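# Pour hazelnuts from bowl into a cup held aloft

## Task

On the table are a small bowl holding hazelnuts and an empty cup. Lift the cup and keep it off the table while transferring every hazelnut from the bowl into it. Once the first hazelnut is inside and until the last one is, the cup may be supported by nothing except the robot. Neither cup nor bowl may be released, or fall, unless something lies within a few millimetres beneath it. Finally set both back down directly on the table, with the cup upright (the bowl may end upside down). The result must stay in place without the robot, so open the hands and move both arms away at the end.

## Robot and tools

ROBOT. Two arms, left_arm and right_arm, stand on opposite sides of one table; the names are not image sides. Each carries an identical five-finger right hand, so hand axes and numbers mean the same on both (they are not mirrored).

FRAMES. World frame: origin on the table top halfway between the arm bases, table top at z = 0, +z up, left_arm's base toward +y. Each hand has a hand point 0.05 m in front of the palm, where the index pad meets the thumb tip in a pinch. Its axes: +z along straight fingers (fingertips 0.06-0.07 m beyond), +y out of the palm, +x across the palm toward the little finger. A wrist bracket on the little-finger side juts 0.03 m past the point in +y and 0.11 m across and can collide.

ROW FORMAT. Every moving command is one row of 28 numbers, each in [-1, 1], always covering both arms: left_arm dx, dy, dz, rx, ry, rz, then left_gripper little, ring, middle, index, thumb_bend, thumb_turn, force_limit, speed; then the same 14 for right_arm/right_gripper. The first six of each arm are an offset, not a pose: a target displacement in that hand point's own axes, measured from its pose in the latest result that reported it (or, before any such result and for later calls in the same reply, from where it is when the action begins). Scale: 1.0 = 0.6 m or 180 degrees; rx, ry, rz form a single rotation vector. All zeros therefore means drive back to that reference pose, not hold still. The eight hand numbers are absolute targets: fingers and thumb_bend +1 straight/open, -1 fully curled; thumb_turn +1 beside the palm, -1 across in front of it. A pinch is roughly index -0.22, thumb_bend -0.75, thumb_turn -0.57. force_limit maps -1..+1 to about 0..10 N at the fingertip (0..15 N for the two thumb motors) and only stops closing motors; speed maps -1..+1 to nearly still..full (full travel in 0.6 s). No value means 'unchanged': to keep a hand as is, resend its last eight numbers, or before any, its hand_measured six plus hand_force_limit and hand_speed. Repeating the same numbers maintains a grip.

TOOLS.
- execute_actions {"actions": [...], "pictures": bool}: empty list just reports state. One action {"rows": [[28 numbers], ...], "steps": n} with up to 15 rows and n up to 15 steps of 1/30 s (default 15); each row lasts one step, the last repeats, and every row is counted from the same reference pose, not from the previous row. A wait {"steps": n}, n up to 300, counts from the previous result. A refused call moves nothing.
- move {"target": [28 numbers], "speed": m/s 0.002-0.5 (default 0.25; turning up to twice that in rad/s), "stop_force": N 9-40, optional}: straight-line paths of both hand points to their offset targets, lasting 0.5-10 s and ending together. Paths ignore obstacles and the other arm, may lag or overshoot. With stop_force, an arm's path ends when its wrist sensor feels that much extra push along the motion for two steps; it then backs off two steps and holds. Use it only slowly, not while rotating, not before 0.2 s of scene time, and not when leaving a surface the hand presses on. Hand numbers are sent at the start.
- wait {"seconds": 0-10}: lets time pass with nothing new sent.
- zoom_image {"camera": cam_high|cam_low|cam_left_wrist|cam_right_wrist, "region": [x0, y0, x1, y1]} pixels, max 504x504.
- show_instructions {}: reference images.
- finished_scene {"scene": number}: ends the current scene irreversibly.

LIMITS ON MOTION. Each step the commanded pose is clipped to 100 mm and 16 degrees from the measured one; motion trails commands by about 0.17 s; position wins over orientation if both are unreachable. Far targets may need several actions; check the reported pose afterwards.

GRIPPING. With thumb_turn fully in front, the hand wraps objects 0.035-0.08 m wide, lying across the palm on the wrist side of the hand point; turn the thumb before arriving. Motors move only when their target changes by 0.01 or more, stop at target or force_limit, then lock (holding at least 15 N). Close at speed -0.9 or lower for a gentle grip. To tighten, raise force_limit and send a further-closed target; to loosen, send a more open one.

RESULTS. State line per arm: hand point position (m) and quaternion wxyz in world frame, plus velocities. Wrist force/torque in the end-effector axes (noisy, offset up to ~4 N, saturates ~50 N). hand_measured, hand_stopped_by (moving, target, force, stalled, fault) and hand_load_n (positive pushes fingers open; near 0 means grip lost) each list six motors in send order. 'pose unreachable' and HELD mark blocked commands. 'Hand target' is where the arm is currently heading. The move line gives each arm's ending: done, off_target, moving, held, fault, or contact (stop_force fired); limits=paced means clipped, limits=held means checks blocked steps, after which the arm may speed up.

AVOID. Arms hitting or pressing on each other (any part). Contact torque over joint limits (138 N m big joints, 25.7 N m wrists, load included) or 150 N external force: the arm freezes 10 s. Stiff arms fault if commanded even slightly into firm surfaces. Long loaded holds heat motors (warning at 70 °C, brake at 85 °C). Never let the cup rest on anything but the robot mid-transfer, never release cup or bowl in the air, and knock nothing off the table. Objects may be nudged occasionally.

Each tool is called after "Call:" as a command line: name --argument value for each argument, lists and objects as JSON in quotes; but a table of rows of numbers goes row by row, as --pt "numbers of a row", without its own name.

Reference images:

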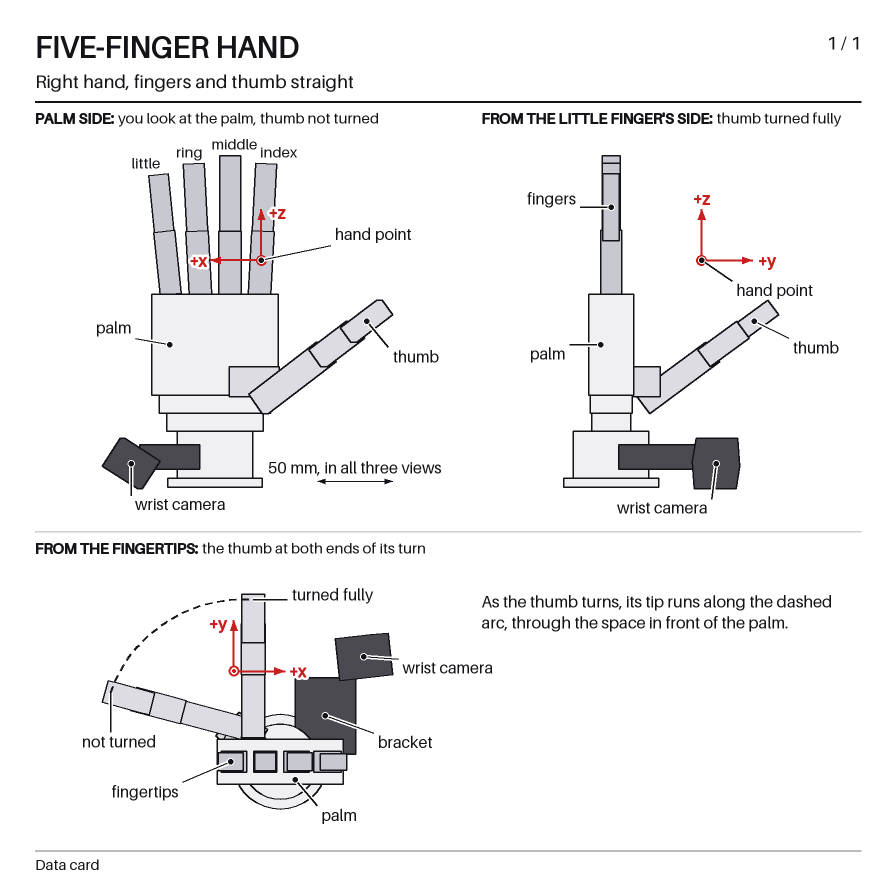

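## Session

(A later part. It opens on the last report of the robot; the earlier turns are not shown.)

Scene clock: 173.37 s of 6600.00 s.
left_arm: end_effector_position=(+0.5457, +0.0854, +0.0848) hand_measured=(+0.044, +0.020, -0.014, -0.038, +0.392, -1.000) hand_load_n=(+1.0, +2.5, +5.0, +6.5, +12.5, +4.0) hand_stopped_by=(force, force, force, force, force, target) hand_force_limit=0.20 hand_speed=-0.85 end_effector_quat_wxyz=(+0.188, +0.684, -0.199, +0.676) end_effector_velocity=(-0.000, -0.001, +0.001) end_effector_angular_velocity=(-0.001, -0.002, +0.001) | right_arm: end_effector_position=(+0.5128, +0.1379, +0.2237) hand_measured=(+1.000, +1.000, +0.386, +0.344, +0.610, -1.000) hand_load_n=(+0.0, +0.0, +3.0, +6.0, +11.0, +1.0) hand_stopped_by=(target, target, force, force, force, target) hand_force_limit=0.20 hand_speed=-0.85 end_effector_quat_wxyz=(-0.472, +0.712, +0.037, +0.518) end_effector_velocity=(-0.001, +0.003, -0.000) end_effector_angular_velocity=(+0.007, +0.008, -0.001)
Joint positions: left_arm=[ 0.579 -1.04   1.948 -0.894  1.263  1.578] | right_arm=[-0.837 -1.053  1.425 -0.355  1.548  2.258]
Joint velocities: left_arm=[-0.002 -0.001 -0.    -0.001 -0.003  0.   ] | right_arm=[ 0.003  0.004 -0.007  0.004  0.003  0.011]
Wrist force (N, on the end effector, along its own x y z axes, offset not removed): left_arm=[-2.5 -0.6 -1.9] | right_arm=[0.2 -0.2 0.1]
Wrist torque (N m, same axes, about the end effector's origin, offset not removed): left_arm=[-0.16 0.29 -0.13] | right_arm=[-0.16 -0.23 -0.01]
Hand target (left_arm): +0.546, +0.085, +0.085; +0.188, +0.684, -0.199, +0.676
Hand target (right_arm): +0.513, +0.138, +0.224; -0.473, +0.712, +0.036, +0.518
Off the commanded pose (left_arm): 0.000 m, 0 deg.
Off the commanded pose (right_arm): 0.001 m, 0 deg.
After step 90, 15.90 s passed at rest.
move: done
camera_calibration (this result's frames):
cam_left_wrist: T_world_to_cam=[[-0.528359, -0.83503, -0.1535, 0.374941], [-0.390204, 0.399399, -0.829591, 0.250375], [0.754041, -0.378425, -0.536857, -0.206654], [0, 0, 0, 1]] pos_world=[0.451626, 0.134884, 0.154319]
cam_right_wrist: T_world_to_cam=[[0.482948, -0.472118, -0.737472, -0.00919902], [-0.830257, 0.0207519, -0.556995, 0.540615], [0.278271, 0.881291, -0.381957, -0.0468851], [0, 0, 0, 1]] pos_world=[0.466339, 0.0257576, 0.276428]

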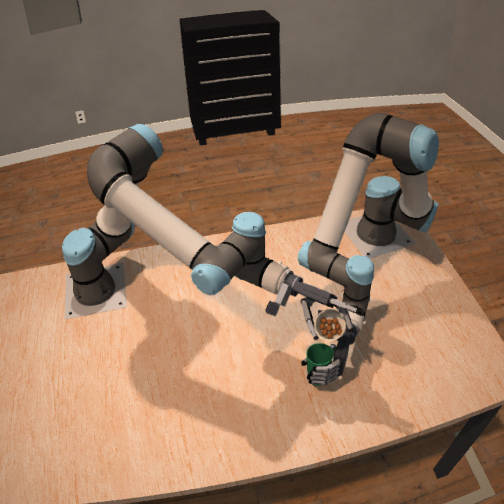

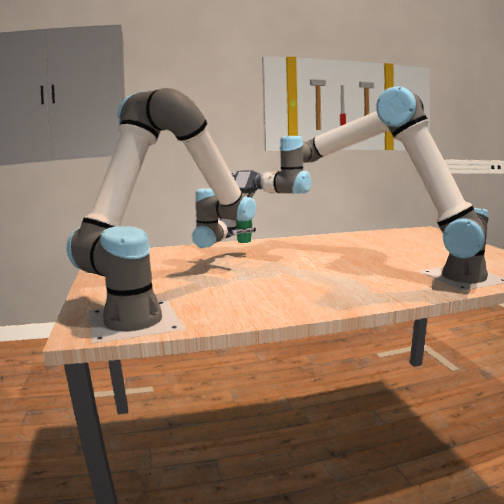

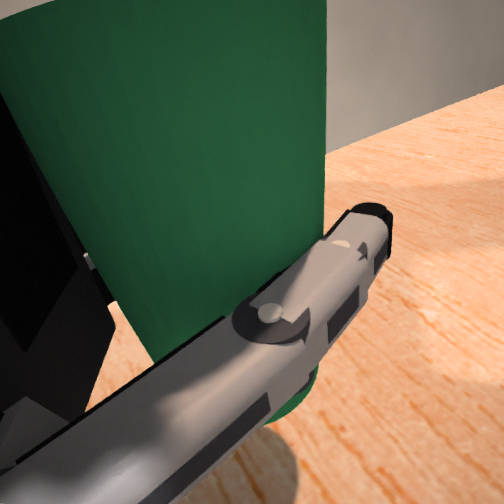

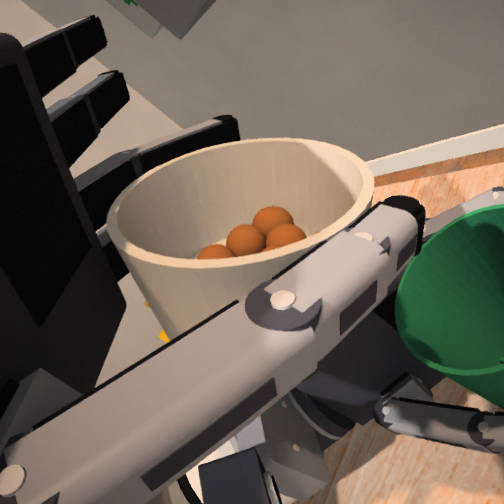

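Call:
move --target '[0,0,0,0,0,0,-1,-1,-1,-1,-1,-1,0.2,-0.85,-0.015,0.013,-0.017,0,0,0.16,1,1,-0.3,-1,-1,-1,0.2,-0.85]' --speed 0.08

Call:
zoom_image --camera "cam_high" --region '[240, 280, 420, 420]'

Scene clock: 191.10 s of 6600.00 s.
left_arm: end_effector_position=(+0.5457, +0.0854, +0.0848) hand_measured=(+0.044, +0.020, -0.014, -0.038, +0.392, -1.000) hand_load_n=(+1.0, +2.5, +5.0, +6.5, +12.5, +4.0) hand_stopped_by=(force, force, force, force, force, target) hand_force_limit=0.20 hand_speed=-0.85 end_effector_quat_wxyz=(+0.188, +0.684, -0.199, +0.676) end_effector_velocity=(-0.001, -0.001, +0.001) end_effector_angular_velocity=(-0.002, -0.000, -0.003) | right_arm: end_effector_position=(+0.5057, +0.1304, +0.2120) hand_measured=(+1.000, +1.000, +0.386, +0.344, +0.610, -1.000) hand_load_n=(+0.0, +0.0, +3.0, +6.0, +11.0, +0.5) hand_stopped_by=(target, target, force, force, force, target) hand_force_limit=0.20 hand_speed=-0.85 end_effector_quat_wxyz=(-0.586, +0.699, -0.141, +0.385) end_effector_velocity=(-0.001, +0.000, +0.001) end_effector_angular_velocity=(+0.013, +0.011, +0.001)
Joint positions: left_arm=[ 0.579 -1.04   1.948 -0.894  1.263  1.578] | right_arm=[-0.897 -1.083  1.49  -0.39   1.488  2.758]
Joint velocities: left_arm=[-0.001 -0.001 -0.    -0.     0.002 -0.001] | right_arm=[-0.001 -0.002  0.003 -0.002 -0.002  0.017]
Wrist force (N, on the end effector, along its own x y z axes, offset not removed): left_arm=[-2.5 -0.5 -0.8] | right_arm=[1.4 1.5 -1.2]
Wrist torque (N m, same axes, about the end effector's origin, offset not removed): left_arm=[-0.13 0.24 -0.11] | right_arm=[0.14 -0.34 0.13]
Hand target (left_arm): +0.546, +0.085, +0.085; +0.188, +0.684, -0.199, +0.676
Hand target (right_arm): +0.506, +0.130, +0.212; -0.586, +0.699, -0.141, +0.385
Off the commanded pose (left_arm): 0.000 m, 0 deg.
Off the commanded pose (right_arm): 0.000 m, 0 deg.
After step 90, 11.27 s passed at rest.
move: done
camera_calibration (this result's frames):
cam_left_wrist: T_world_to_cam=[[-0.528359, -0.83503, -0.153496, 0.374937], [-0.390207, 0.399396, -0.829591, 0.250383], [0.75404, -0.378427, -0.536859, -0.20666], [0, 0, 0, 1]] pos_world=[0.451632, 0.134876, 0.15432]
cam_right_wrist: T_world_to_cam=[[0.169641, -0.167509, -0.971166, 0.150251], [-0.966579, 0.163924, -0.197114, 0.502355], [0.192215, 0.972147, -0.134102, -0.0636563], [0, 0, 0, 1]] pos_world=[0.472313, 0.00470375, 0.236404]

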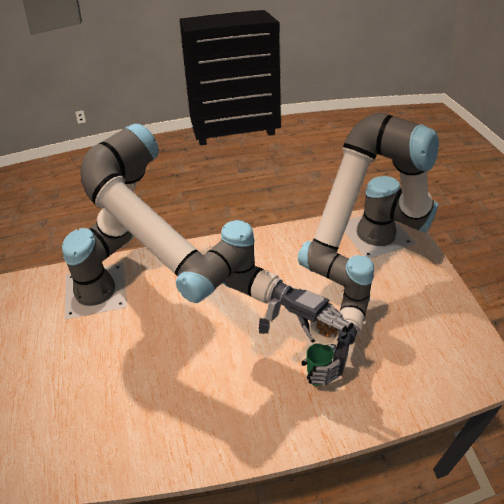

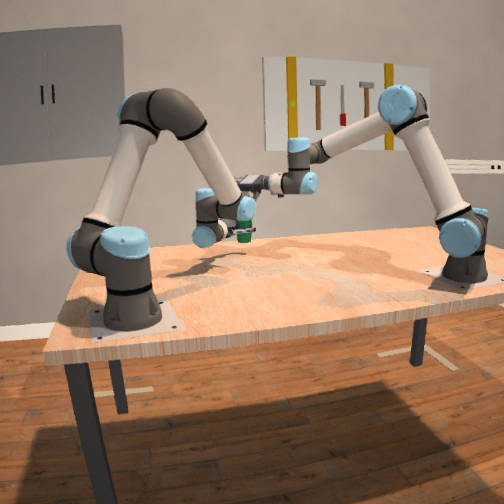

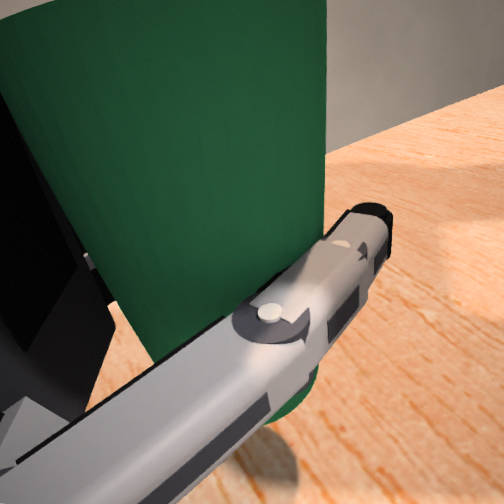

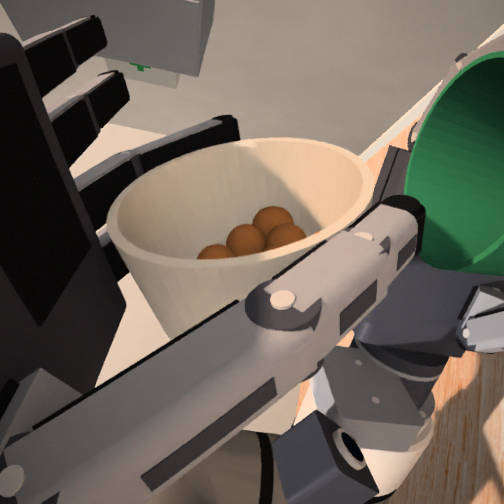

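Region (240, 280, 420, 420) of cam_high's 504x504 image, scaled by 2.800, with more detail than that image has.

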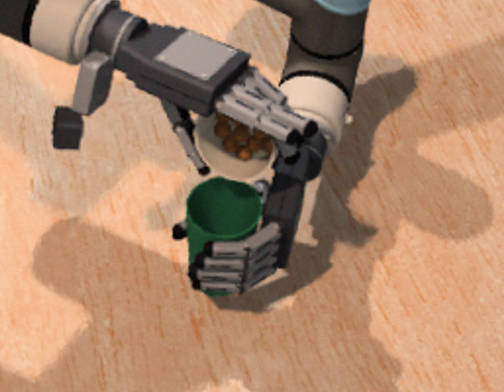

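Call:
move --target '[0,0,0,0,0,0,-1,-1,-1,-1,-1,-1,0.2,-0.85,0.02,0.008,0,0,0,0.2,1,1,-0.3,-1,-1,-1,0.2,-0.85]' --speed 0.04

Call:
zoom_image --camera "cam_high" --region '[200, 260, 440, 460]'

Scene clock: 208.97 s of 6600.00 s.
left_arm: end_effector_position=(+0.5457, +0.0854, +0.0848) hand_measured=(+0.044, +0.020, -0.014, -0.038, +0.392, -1.000) hand_load_n=(+1.0, +2.5, +5.0, +7.0, +12.5, +4.0) hand_stopped_by=(force, force, force, force, force, target) hand_force_limit=0.20 hand_speed=-0.85 end_effector_quat_wxyz=(+0.188, +0.684, -0.199, +0.676) end_effector_velocity=(-0.000, -0.001, +0.001) end_effector_angular_velocity=(-0.002, -0.000, -0.002) | right_arm: end_effector_position=(+0.5149, +0.1214, +0.2119) hand_measured=(+1.000, +1.000, +0.386, +0.344, +0.610, -1.000) hand_load_n=(+0.0, +0.0, +3.0, +6.0, +11.0, +0.0) hand_stopped_by=(target, target, force, force, force, target) hand_force_limit=0.20 hand_speed=-0.85 end_effector_quat_wxyz=(+0.676, -0.621, +0.349, -0.186) end_effector_velocity=(+0.001, -0.001, +0.000) end_effector_angular_velocity=(+0.010, +0.010, -0.002)
Joint positions: left_arm=[ 0.579 -1.04   1.948 -0.894  1.263  1.578] | right_arm=[-0.988 -1.08   1.53  -0.433  1.397  3.383]
Joint velocities: left_arm=[-0.001 -0.001  0.    -0.     0.001 -0.001] | right_arm=[-0.003  0.     0.001 -0.002 -0.001  0.014]
Wrist force (N, on the end effector, along its own x y z axes, offset not removed): left_arm=[-2.8 -1.5 0.4] | right_arm=[0.6 1.8 -1.7]
Wrist torque (N m, same axes, about the end effector's origin, offset not removed): left_arm=[-0.42 0.19 -0.15] | right_arm=[0.28 -0.07 0.05]
Hand target (left_arm): +0.546, +0.085, +0.085; +0.188, +0.684, -0.199, +0.676
Hand target (right_arm): +0.515, +0.121, +0.212; +0.676, -0.621, +0.350, -0.185
Off the commanded pose (left_arm): 0.000 m, 0 deg.
Off the commanded pose (right_arm): 0.000 m, 0 deg.
After step 90, 6.77 s passed at rest.
move: done
camera_calibration (this result's frames):
cam_left_wrist: T_world_to_cam=[[-0.528361, -0.83503, -0.153492, 0.374938], [-0.390199, 0.39939, -0.829598, 0.250388], [0.754043, -0.378435, -0.536849, -0.206657], [0, 0, 0, 1]] pos_world=[0.451632, 0.134876, 0.154328]
cam_right_wrist: T_world_to_cam=[[-0.266851, 0.265459, -0.926457, 0.309864], [-0.938332, 0.147708, 0.312594, 0.39208], [0.219826, 0.95274, 0.209672, -0.141461], [0, 0, 0, 1]] pos_world=[0.481686, -0.00539452, 0.194174]

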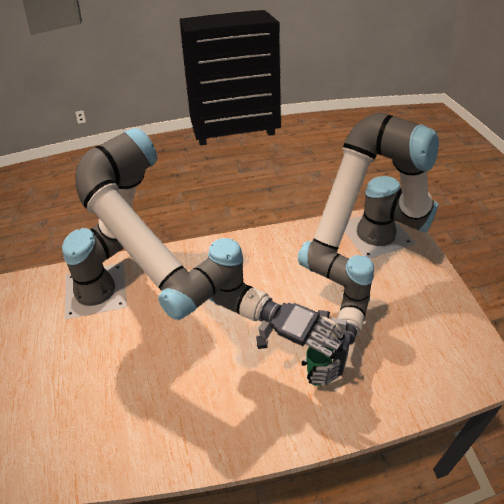

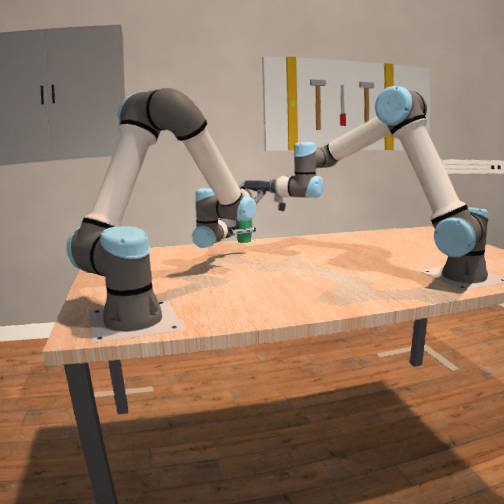

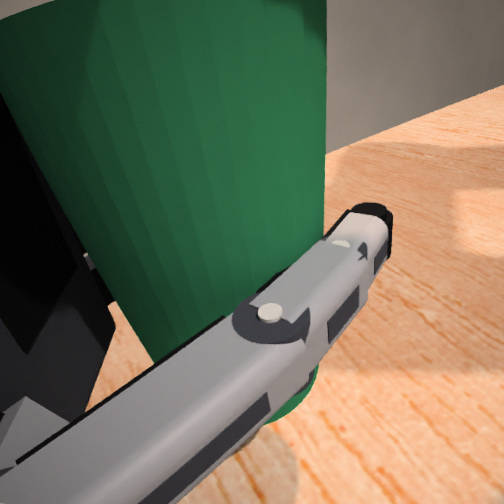

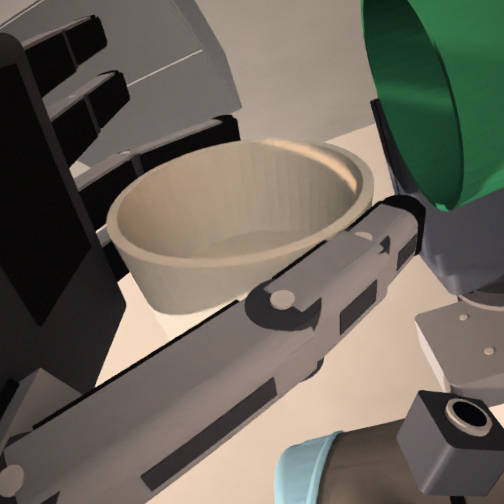

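Region (200, 260, 440, 460) of cam_high's 504x504 image, scaled by 2.100, with more detail than that image has.

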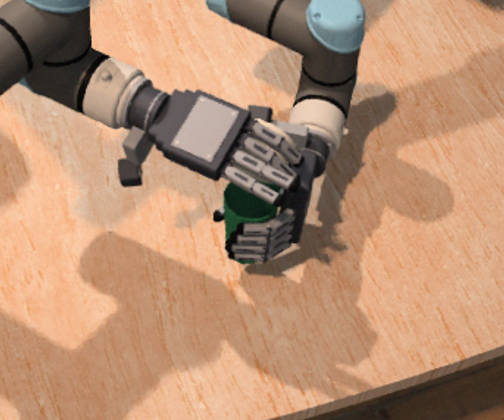

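Call:
move --target '[0,-0.1,0,0,0,0,-1,-1,-1,-1,-1,-1,0.2,-0.85,0.149,-0.09,-0.25,0,0,-0.58,1,1,-0.3,-1,-1,-1,0.2,-0.85]' --speed 0.2

Call:
zoom_image --camera "cam_high" --region '[200, 260, 440, 460]'

Scene clock: 227.47 s of 6600.00 s.
left_arm: end_effector_position=(+0.5772, +0.1365, +0.0856) hand_measured=(+0.044, +0.020, -0.014, -0.038, +0.392, -1.000) hand_load_n=(+1.0, +2.5, +5.0, +7.0, +12.5, +4.0) hand_stopped_by=(force, force, force, force, force, target) hand_force_limit=0.20 hand_speed=-0.85 end_effector_quat_wxyz=(+0.188, +0.684, -0.199, +0.676) end_effector_velocity=(+0.001, +0.002, -0.001) end_effector_angular_velocity=(+0.002, +0.000, +0.004) | right_arm: end_effector_position=(+0.4808, -0.0550, +0.2448) hand_measured=(+1.000, +1.000, +0.386, +0.344, +0.610, -1.000) hand_load_n=(+0.0, +0.0, +3.0, +6.0, +10.5, +1.0) hand_stopped_by=(target, target, force, force, force, target) hand_force_limit=0.20 hand_speed=-0.85 end_effector_quat_wxyz=(-0.268, +0.657, +0.276, +0.648) end_effector_velocity=(-0.000, -0.001, -0.001) end_effector_angular_velocity=(-0.012, -0.010, +0.001)
Joint positions: left_arm=[ 0.707 -1.037  1.941 -0.889  1.391  1.58 ] | right_arm=[-1.041 -1.421  1.967 -0.529  1.344  1.562]
Joint velocities: left_arm=[ 0.003  0.001 -0.     0.    -0.001  0.001] | right_arm=[-0.002 -0.001  0.005 -0.003 -0.002 -0.016]
Wrist force (N, on the end effector, along its own x y z axes, offset not removed): left_arm=[-2.4 -1.1 -1.0] | right_arm=[1.2 0.7 -0.3]
Wrist torque (N m, same axes, about the end effector's origin, offset not removed): left_arm=[-0.20 0.27 -0.11] | right_arm=[0.15 -0.29 0.20]
Hand target (left_arm): +0.577, +0.137, +0.086; +0.188, +0.684, -0.199, +0.676
Hand target (right_arm): +0.481, -0.055, +0.245; -0.268, +0.657, +0.277, +0.648
Off the commanded pose (left_arm): 0.000 m, 0 deg.
Off the commanded pose (right_arm): 0.000 m, 0 deg.
After step 90, 10.43 s passed at rest.
move: done
camera_calibration (this result's frames):
cam_left_wrist: T_world_to_cam=[[-0.528329, -0.835007, -0.153728, 0.434371], [-0.390053, 0.399528, -0.8296, 0.242882], [0.75414, -0.37834, -0.536779, -0.210782], [0, 0, 0, 1]] pos_world=[0.483187, 0.185917, 0.155127]
cam_right_wrist: T_world_to_cam=[[0.713824, -0.686915, -0.136391, -0.339272], [-0.477199, -0.334541, -0.812627, 0.403063], [0.512578, 0.645158, -0.566599, 0.0595822], [0, 0, 0, 1]] pos_world=[0.403981, -0.13665, 0.315026]

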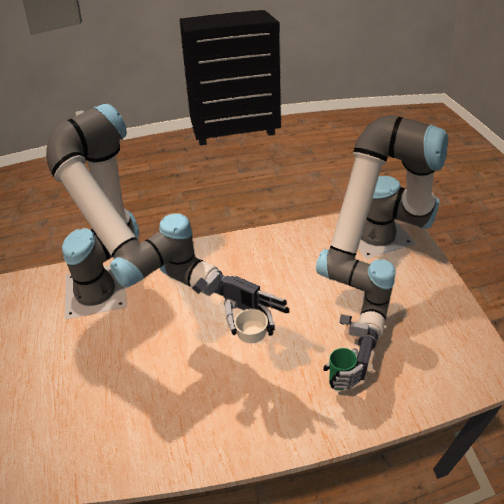

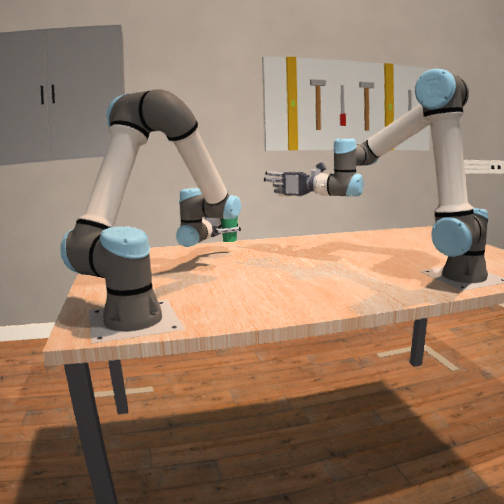

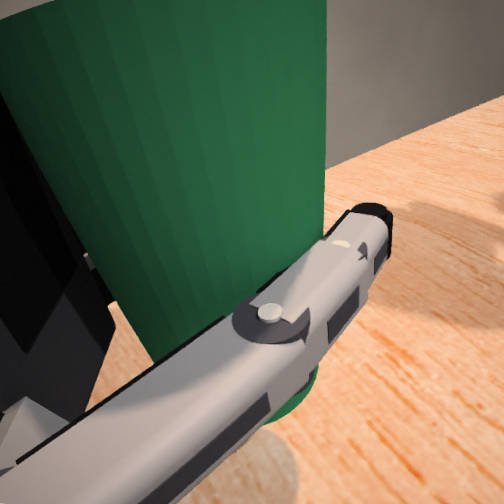

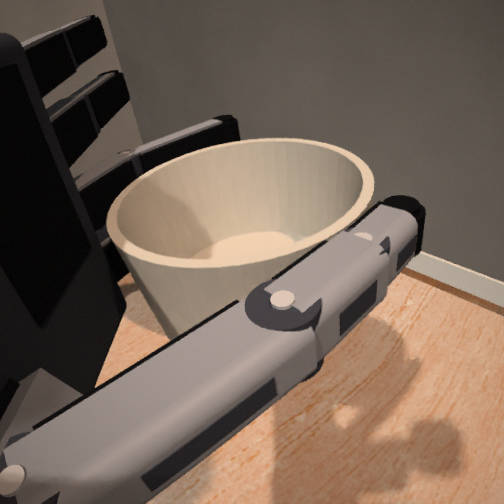

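Region (200, 260, 440, 460) of cam_high's 504x504 image, scaled by 2.100, with more detail than that image has.

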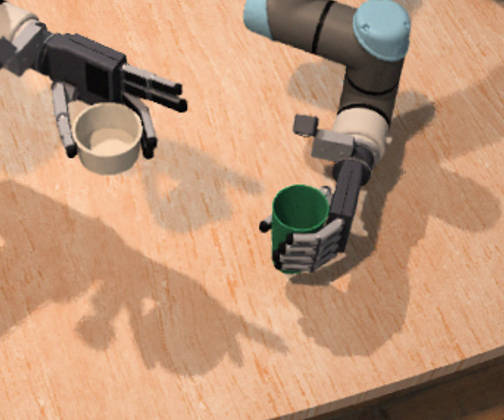

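Call:
move --target '[-0.071,0,0,0,0,0,-1,-1,-1,-1,-1,-1,0.2,-0.85,-0.362,0.078,0.125,0,0,0,1,1,-0.3,-1,-1,-1,0.2,-0.85]' --speed 0.15

Call:
move --target '[-0.009,0,0,0,0,0,-1,-1,-1,-1,-1,-1,0.2,-0.85,-0.009,0,0,0,0,0,1,1,-0.3,-1,-1,-1,0.2,-0.85]' --speed 0.004 --stop_force 9

Scene clock: 238.77 s of 6600.00 s.
left_arm: end_effector_position=(+0.5770, +0.1373, +0.0430) hand_measured=(+0.044, +0.020, -0.014, -0.038, +0.392, -1.000) hand_load_n=(+1.0, +2.5, +5.0, +7.0, +12.5, +4.0) hand_stopped_by=(force, force, force, force, force, target) hand_force_limit=0.20 hand_speed=-0.85 end_effector_quat_wxyz=(+0.188, +0.684, -0.199, +0.676) end_effector_velocity=(-0.000, -0.000, +0.000) end_effector_angular_velocity=(+0.000, -0.002, -0.000) | right_arm: end_effector_position=(+0.5651, -0.0374, +0.0272) hand_measured=(+1.000, +1.000, +0.386, +0.344, +0.610, -1.000) hand_load_n=(+0.0, +0.0, +3.0, +6.0, +10.5, +1.0) hand_stopped_by=(target, target, force, force, force, target) hand_force_limit=0.20 hand_speed=-0.85 end_effector_quat_wxyz=(-0.268, +0.657, +0.276, +0.648) end_effector_velocity=(+0.001, +0.001, -0.002) end_effector_angular_velocity=(+0.001, -0.000, +0.000)
Joint positions: left_arm=[ 0.708 -0.951  1.953 -0.988  1.392  1.58 ] | right_arm=[-1.105 -0.897  1.913 -0.998  1.28   1.561]
Joint velocities: left_arm=[-0.001  0.     0.    -0.001 -0.001  0.001] | right_arm=[-0.001  0.007 -0.004 -0.004 -0.001  0.001]
Wrist force (N, on the end effector, along its own x y z axes, offset not removed): left_arm=[-2.4 0.3 -0.3] | right_arm=[0.2 0.0 1.8]
Wrist torque (N m, same axes, about the end effector's origin, offset not removed): left_arm=[-0.06 0.20 -0.07] | right_arm=[-0.16 -0.11 0.03]
Hand target (left_arm): +0.577, +0.137, +0.043; +0.188, +0.684, -0.199, +0.676
Hand target (right_arm): +0.565, -0.037, +0.027; -0.268, +0.657, +0.276, +0.648
Off the commanded pose (left_arm): 0.000 m, 0 deg.
Off the commanded pose (right_arm): 0.001 m, 0 deg.
After step 90, 6.17 s passed at rest.
move: done
camera_calibration (this result's frames):
cam_left_wrist: T_world_to_cam=[[-0.52833, -0.835006, -0.153729, 0.428383], [-0.390055, 0.399531, -0.829598, 0.207117], [0.754139, -0.378338, -0.536782, -0.233104], [0, 0, 0, 1]] pos_world=[0.482907, 0.186761, 0.112552]
cam_right_wrist: T_world_to_cam=[[0.713816, -0.686906, -0.136483, -0.41698], [-0.477251, -0.334486, -0.81262, 0.272402], [0.512542, 0.645197, -0.566588, -0.118207], [0, 0, 0, 1]] pos_world=[0.488237, -0.119045, 0.0974741]

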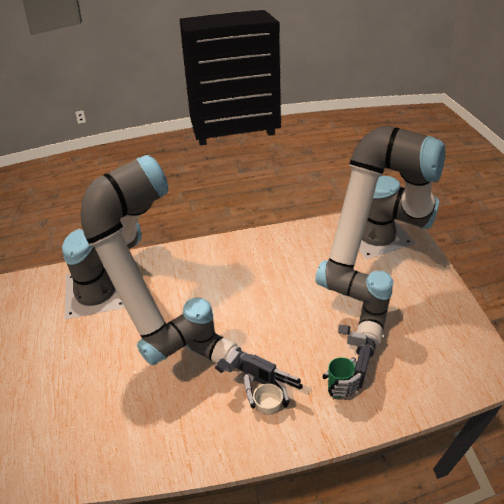

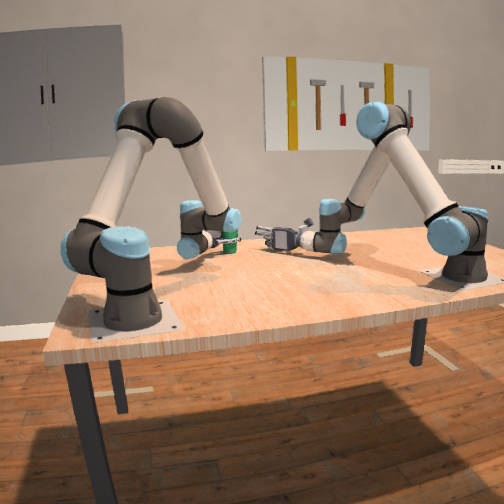

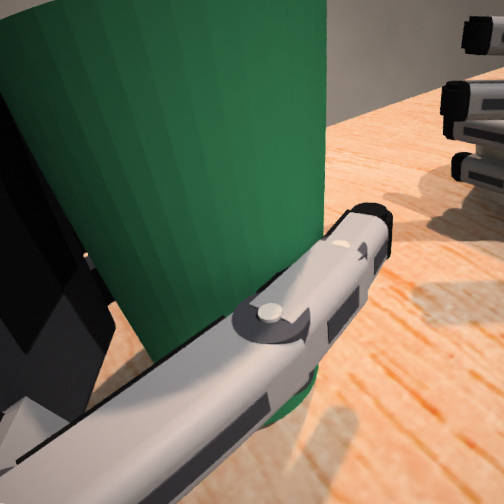

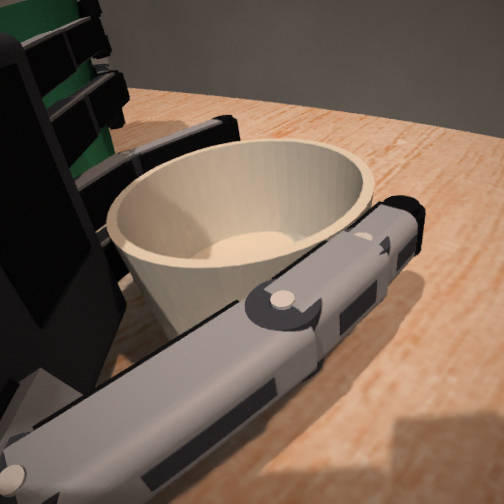

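Scene clock: 240.33 s of 6600.00 s.
left_arm: end_effector_position=(+0.5770, +0.1374, +0.0378) hand_measured=(+0.044, +0.020, -0.014, -0.038, +0.392, -1.000) hand_load_n=(+2.0, +3.0, +5.0, +6.5, +12.5, +2.5) hand_stopped_by=(force, force, force, force, force, target) hand_force_limit=0.20 hand_speed=-0.85 end_effector_quat_wxyz=(+0.188, +0.684, -0.199, +0.676) end_effector_velocity=(+0.000, +0.000, +0.001) end_effector_angular_velocity=(-0.001, -0.003, +0.000) | right_arm: end_effector_position=(+0.5650, -0.0375, +0.0219) hand_measured=(+1.000, +1.000, +0.386, +0.344, +0.610, -1.000) hand_load_n=(+0.0, +0.0, +3.0, +6.0, +10.5, +1.0) hand_stopped_by=(target, target, force, force, force, target) hand_force_limit=0.20 hand_speed=-0.85 end_effector_quat_wxyz=(-0.268, +0.657, +0.276, +0.648) end_effector_velocity=(-0.000, -0.000, -0.002) end_effector_angular_velocity=(-0.000, +0.001, -0.000)
Joint positions: left_arm=[ 0.708 -0.939  1.953 -1.     1.392  1.58 ] | right_arm=[-1.105 -0.886  1.913 -1.009  1.28   1.561]
Joint velocities: left_arm=[ 0.001 -0.001  0.    -0.002  0.001  0.001] | right_arm=[-0.     0.003  0.    -0.002  0.     0.   ]
Wrist force (N, on the end effector, along its own x y z axes, offset not removed): left_arm=[3.3 -0.8 1.1] | right_arm=[-0.5 -1.4 -2.1]
Wrist torque (N m, same axes, about the end effector's origin, offset not removed): left_arm=[-0.07 -0.03 -0.07] | right_arm=[0.08 -0.04 -0.03]
Hand target (left_arm): +0.577, +0.137, +0.038; +0.188, +0.684, -0.199, +0.676
Hand target (right_arm): +0.565, -0.037, +0.022; -0.268, +0.657, +0.276, +0.648
Off the commanded pose (left_arm): 0.000 m, 0 deg.
Off the commanded pose (right_arm): 0.000 m, 0 deg.
move: done
camera_calibration (this result's frames):
cam_left_wrist: T_world_to_cam=[[-0.528295, -0.835033, -0.153701, 0.427635], [-0.389957, 0.399429, -0.829693, 0.202718], [0.754214, -0.378386, -0.536643, -0.235909], [0, 0, 0, 1]] pos_world=[0.482895, 0.186854, 0.107323]
cam_right_wrist: T_world_to_cam=[[0.713814, -0.686906, -0.136489, -0.417721], [-0.477258, -0.334486, -0.812615, 0.268076], [0.512537, 0.645197, -0.566593, -0.121131], [0, 0, 0, 1]] pos_world=[0.4882, -0.119114, 0.0921964]

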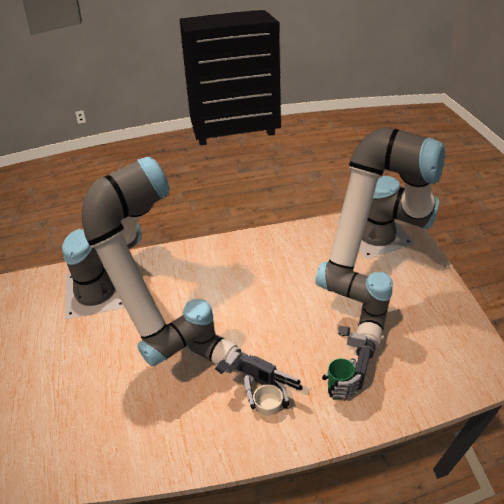

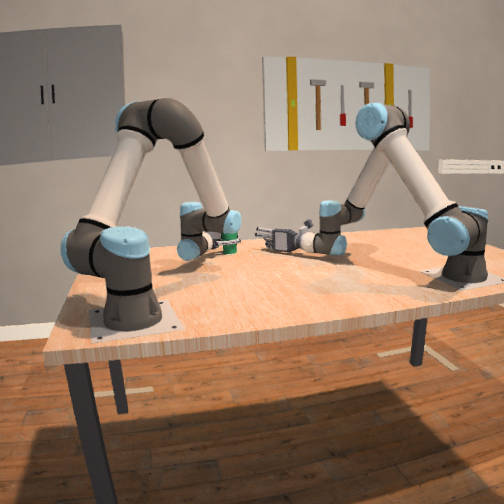

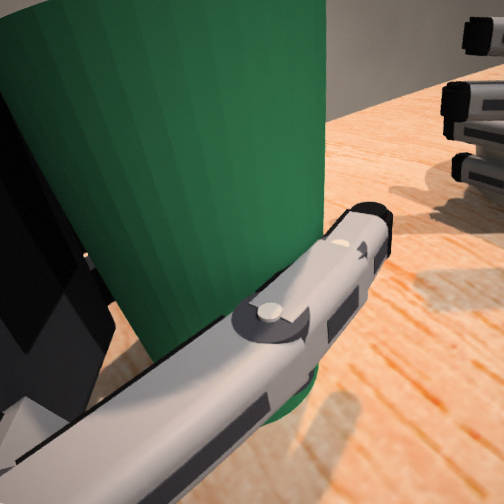

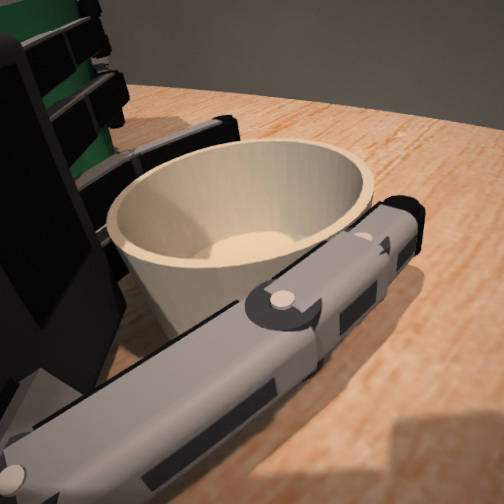

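Call:
move --target '[0,0,0,0,0,0,1,1,1,1,1,-1,0.2,-0.6,0,0,0,0,0,0,1,1,1,1,1,-1,0.2,-0.6]'

Call:
move --target '[0.03,-0.03,-0.25,0,0,0,1,1,1,1,1,-1,0.2,-0.6,0.03,-0.03,-0.25,0,0,0,1,1,1,1,1,-1,0.2,-0.6]' --speed 0.12

Scene clock: 250.93 s of 6600.00 s.
left_arm: end_effector_position=(+0.5770, +0.1374, +0.0378) hand_measured=(+1.000, +1.000, +1.000, +1.000, +1.000, -1.000) hand_load_n=(+0.0, +0.0, +0.0, +0.0, +0.0, +0.0) hand_stopped_by=(target, target, target, target, target, target) hand_force_limit=0.20 hand_speed=-0.60 end_effector_quat_wxyz=(+0.188, +0.684, -0.199, +0.676) end_effector_velocity=(-0.000, -0.000, +0.001) end_effector_angular_velocity=(-0.003, +0.001, -0.000) | right_arm: end_effector_position=(+0.5650, -0.0375, +0.0219) hand_measured=(+1.000, +1.000, +1.000, +1.000, +1.000, -1.000) hand_load_n=(+0.0, +0.0, +0.0, +0.0, +0.0, +0.0) hand_stopped_by=(target, target, target, target, target, target) hand_force_limit=0.20 hand_speed=-0.60 end_effector_quat_wxyz=(-0.268, +0.657, +0.276, +0.648) end_effector_velocity=(+0.000, -0.001, -0.001) end_effector_angular_velocity=(-0.001, +0.002, -0.001)
Joint positions: left_arm=[ 0.708 -0.939  1.953 -1.     1.392  1.58 ] | right_arm=[-1.105 -0.886  1.913 -1.009  1.28   1.561]
Joint velocities: left_arm=[ 0.    -0.    -0.    -0.     0.001 -0.003] | right_arm=[-0.001  0.002 -0.     0.    -0.    -0.   ]
Wrist force (N, on the end effector, along its own x y z axes, offset not removed): left_arm=[-1.4 -1.1 -0.2] | right_arm=[2.2 -1.5 0.2]
Wrist torque (N m, same axes, about the end effector's origin, offset not removed): left_arm=[-0.23 0.10 -0.12] | right_arm=[-0.26 -0.42 0.19]
Hand target (left_arm): +0.577, +0.137, +0.038; +0.188, +0.684, -0.199, +0.676
Hand target (right_arm): +0.565, -0.037, +0.022; -0.268, +0.657, +0.276, +0.648
Off the commanded pose (left_arm): 0.000 m, 0 deg.
Off the commanded pose (right_arm): 0.000 m, 0 deg.
After step 90, 5.77 s passed at rest.
move: done
camera_calibration (this result's frames):
cam_left_wrist: T_world_to_cam=[[-0.528292, -0.835033, -0.15371, 0.427635], [-0.389953, 0.399435, -0.829692, 0.202715], [0.754218, -0.37838, -0.536642, -0.235913], [0, 0, 0, 1]] pos_world=[0.482895, 0.186854, 0.107322]
cam_right_wrist: T_world_to_cam=[[0.713814, -0.686906, -0.13649, -0.417722], [-0.477259, -0.334486, -0.812615, 0.268076], [0.512536, 0.645196, -0.566594, -0.12113], [0, 0, 0, 1]] pos_world=[0.488201, -0.119115, 0.092196]

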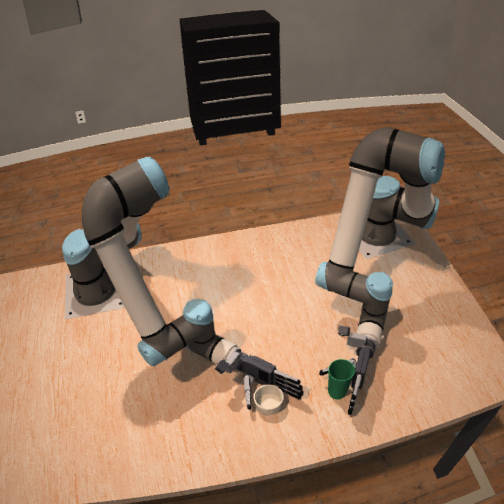

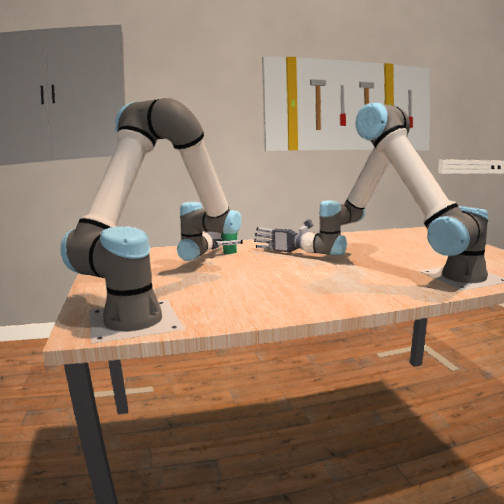

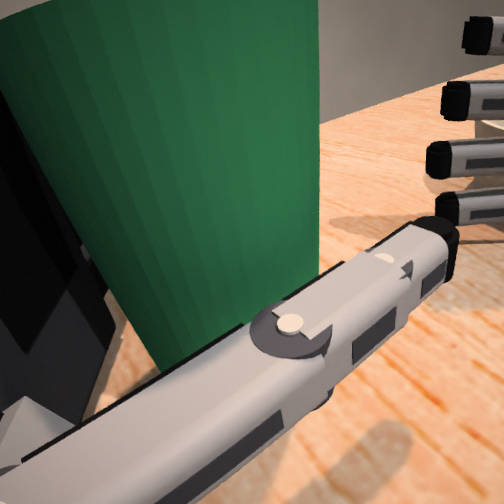

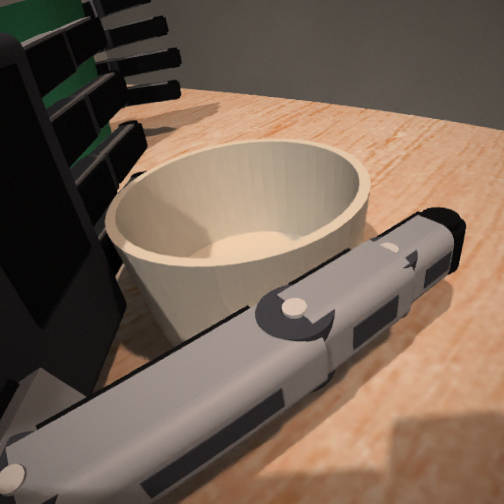

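Scene clock: 252.77 s of 6600.00 s.
left_arm: end_effector_position=(+0.4592, +0.2310, +0.0584) hand_measured=(+1.000, +1.000, +1.000, +1.000, +1.000, -1.000) hand_load_n=(+0.0, +0.0, +0.0, +0.0, +0.0, +0.0) hand_stopped_by=(target, target, target, target, target, target) hand_force_limit=0.20 hand_speed=-0.60 end_effector_quat_wxyz=(+0.188, +0.684, -0.199, +0.676) end_effector_velocity=(-0.002, +0.001, +0.000) end_effector_angular_velocity=(-0.001, +0.001, -0.001) | right_arm: end_effector_position=(+0.4472, -0.1311, +0.0419) hand_measured=(+1.000, +1.000, +1.000, +1.000, +1.000, -1.000) hand_load_n=(+0.0, +0.0, +0.0, +0.0, +0.0, +0.0) hand_stopped_by=(target, target, target, target, target, target) hand_force_limit=0.20 hand_speed=-0.60 end_effector_quat_wxyz=(-0.268, +0.657, +0.276, +0.648) end_effector_velocity=(-0.002, -0.002, +0.000) end_effector_angular_velocity=(-0.000, -0.000, +0.001)
Joint positions: left_arm=[ 0.678 -1.19   2.379 -1.174  1.362  1.579] | right_arm=[-1.186 -1.125  2.356 -1.214  1.199  1.559]
Joint velocities: left_arm=[-0.001 -0.004  0.007 -0.002  0.001 -0.001] | right_arm=[-0.003 -0.004  0.007 -0.003 -0.003 -0.   ]
Wrist force (N, on the end effector, along its own x y z axes, offset not removed): left_arm=[-1.8 0.3 -0.3] | right_arm=[3.8 0.5 -2.4]
Wrist torque (N m, same axes, about the end effector's origin, offset not removed): left_arm=[-0.03 0.22 -0.17] | right_arm=[0.23 -0.48 0.27]
Hand target (left_arm): +0.459, +0.231, +0.058; +0.188, +0.684, -0.199, +0.676
Hand target (right_arm): +0.447, -0.131, +0.042; -0.268, +0.657, +0.276, +0.648
Off the commanded pose (left_arm): 0.001 m, 0 deg.
Off the commanded pose (right_arm): 0.000 m, 0 deg.
move: done
camera_calibration (this result's frames):
cam_left_wrist: T_world_to_cam=[[-0.528325, -0.835031, -0.153611, 0.446691], [-0.390005, 0.399386, -0.829691, 0.136538], [0.754168, -0.378437, -0.536671, -0.100624], [0, 0, 0, 1]] pos_world=[0.365136, 0.28039, 0.127899]
cam_right_wrist: T_world_to_cam=[[0.713786, -0.68693, -0.136518, -0.395166], [-0.477282, -0.334445, -0.812619, 0.196763], [0.512554, 0.645193, -0.566581, 0.0110244], [0, 0, 0, 1]] pos_world=[0.370325, -0.212757, 0.112192]

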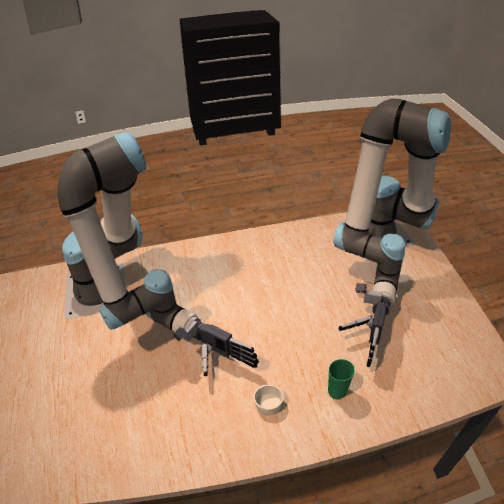

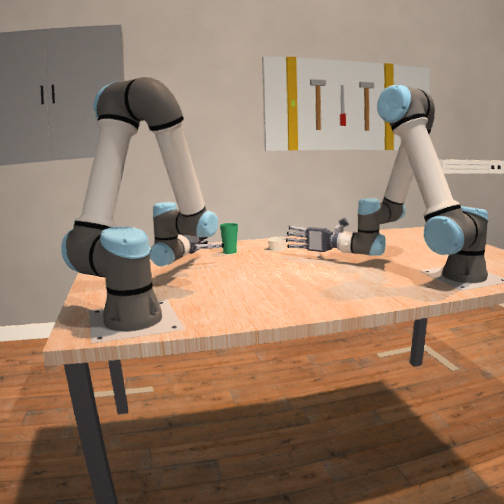

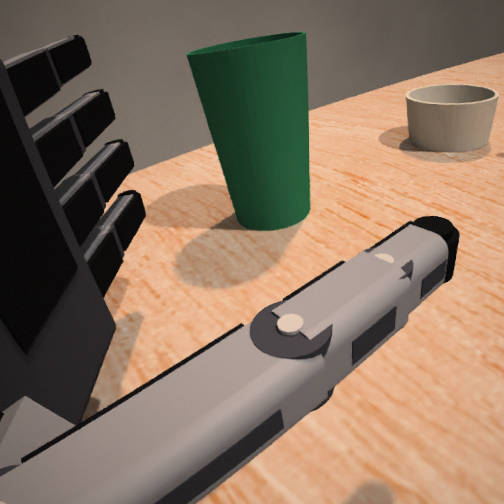

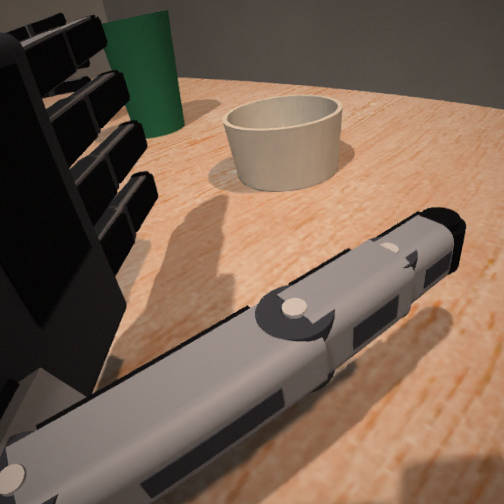

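Call:
finished_scene --scene 1

The scene is finished: the task was done.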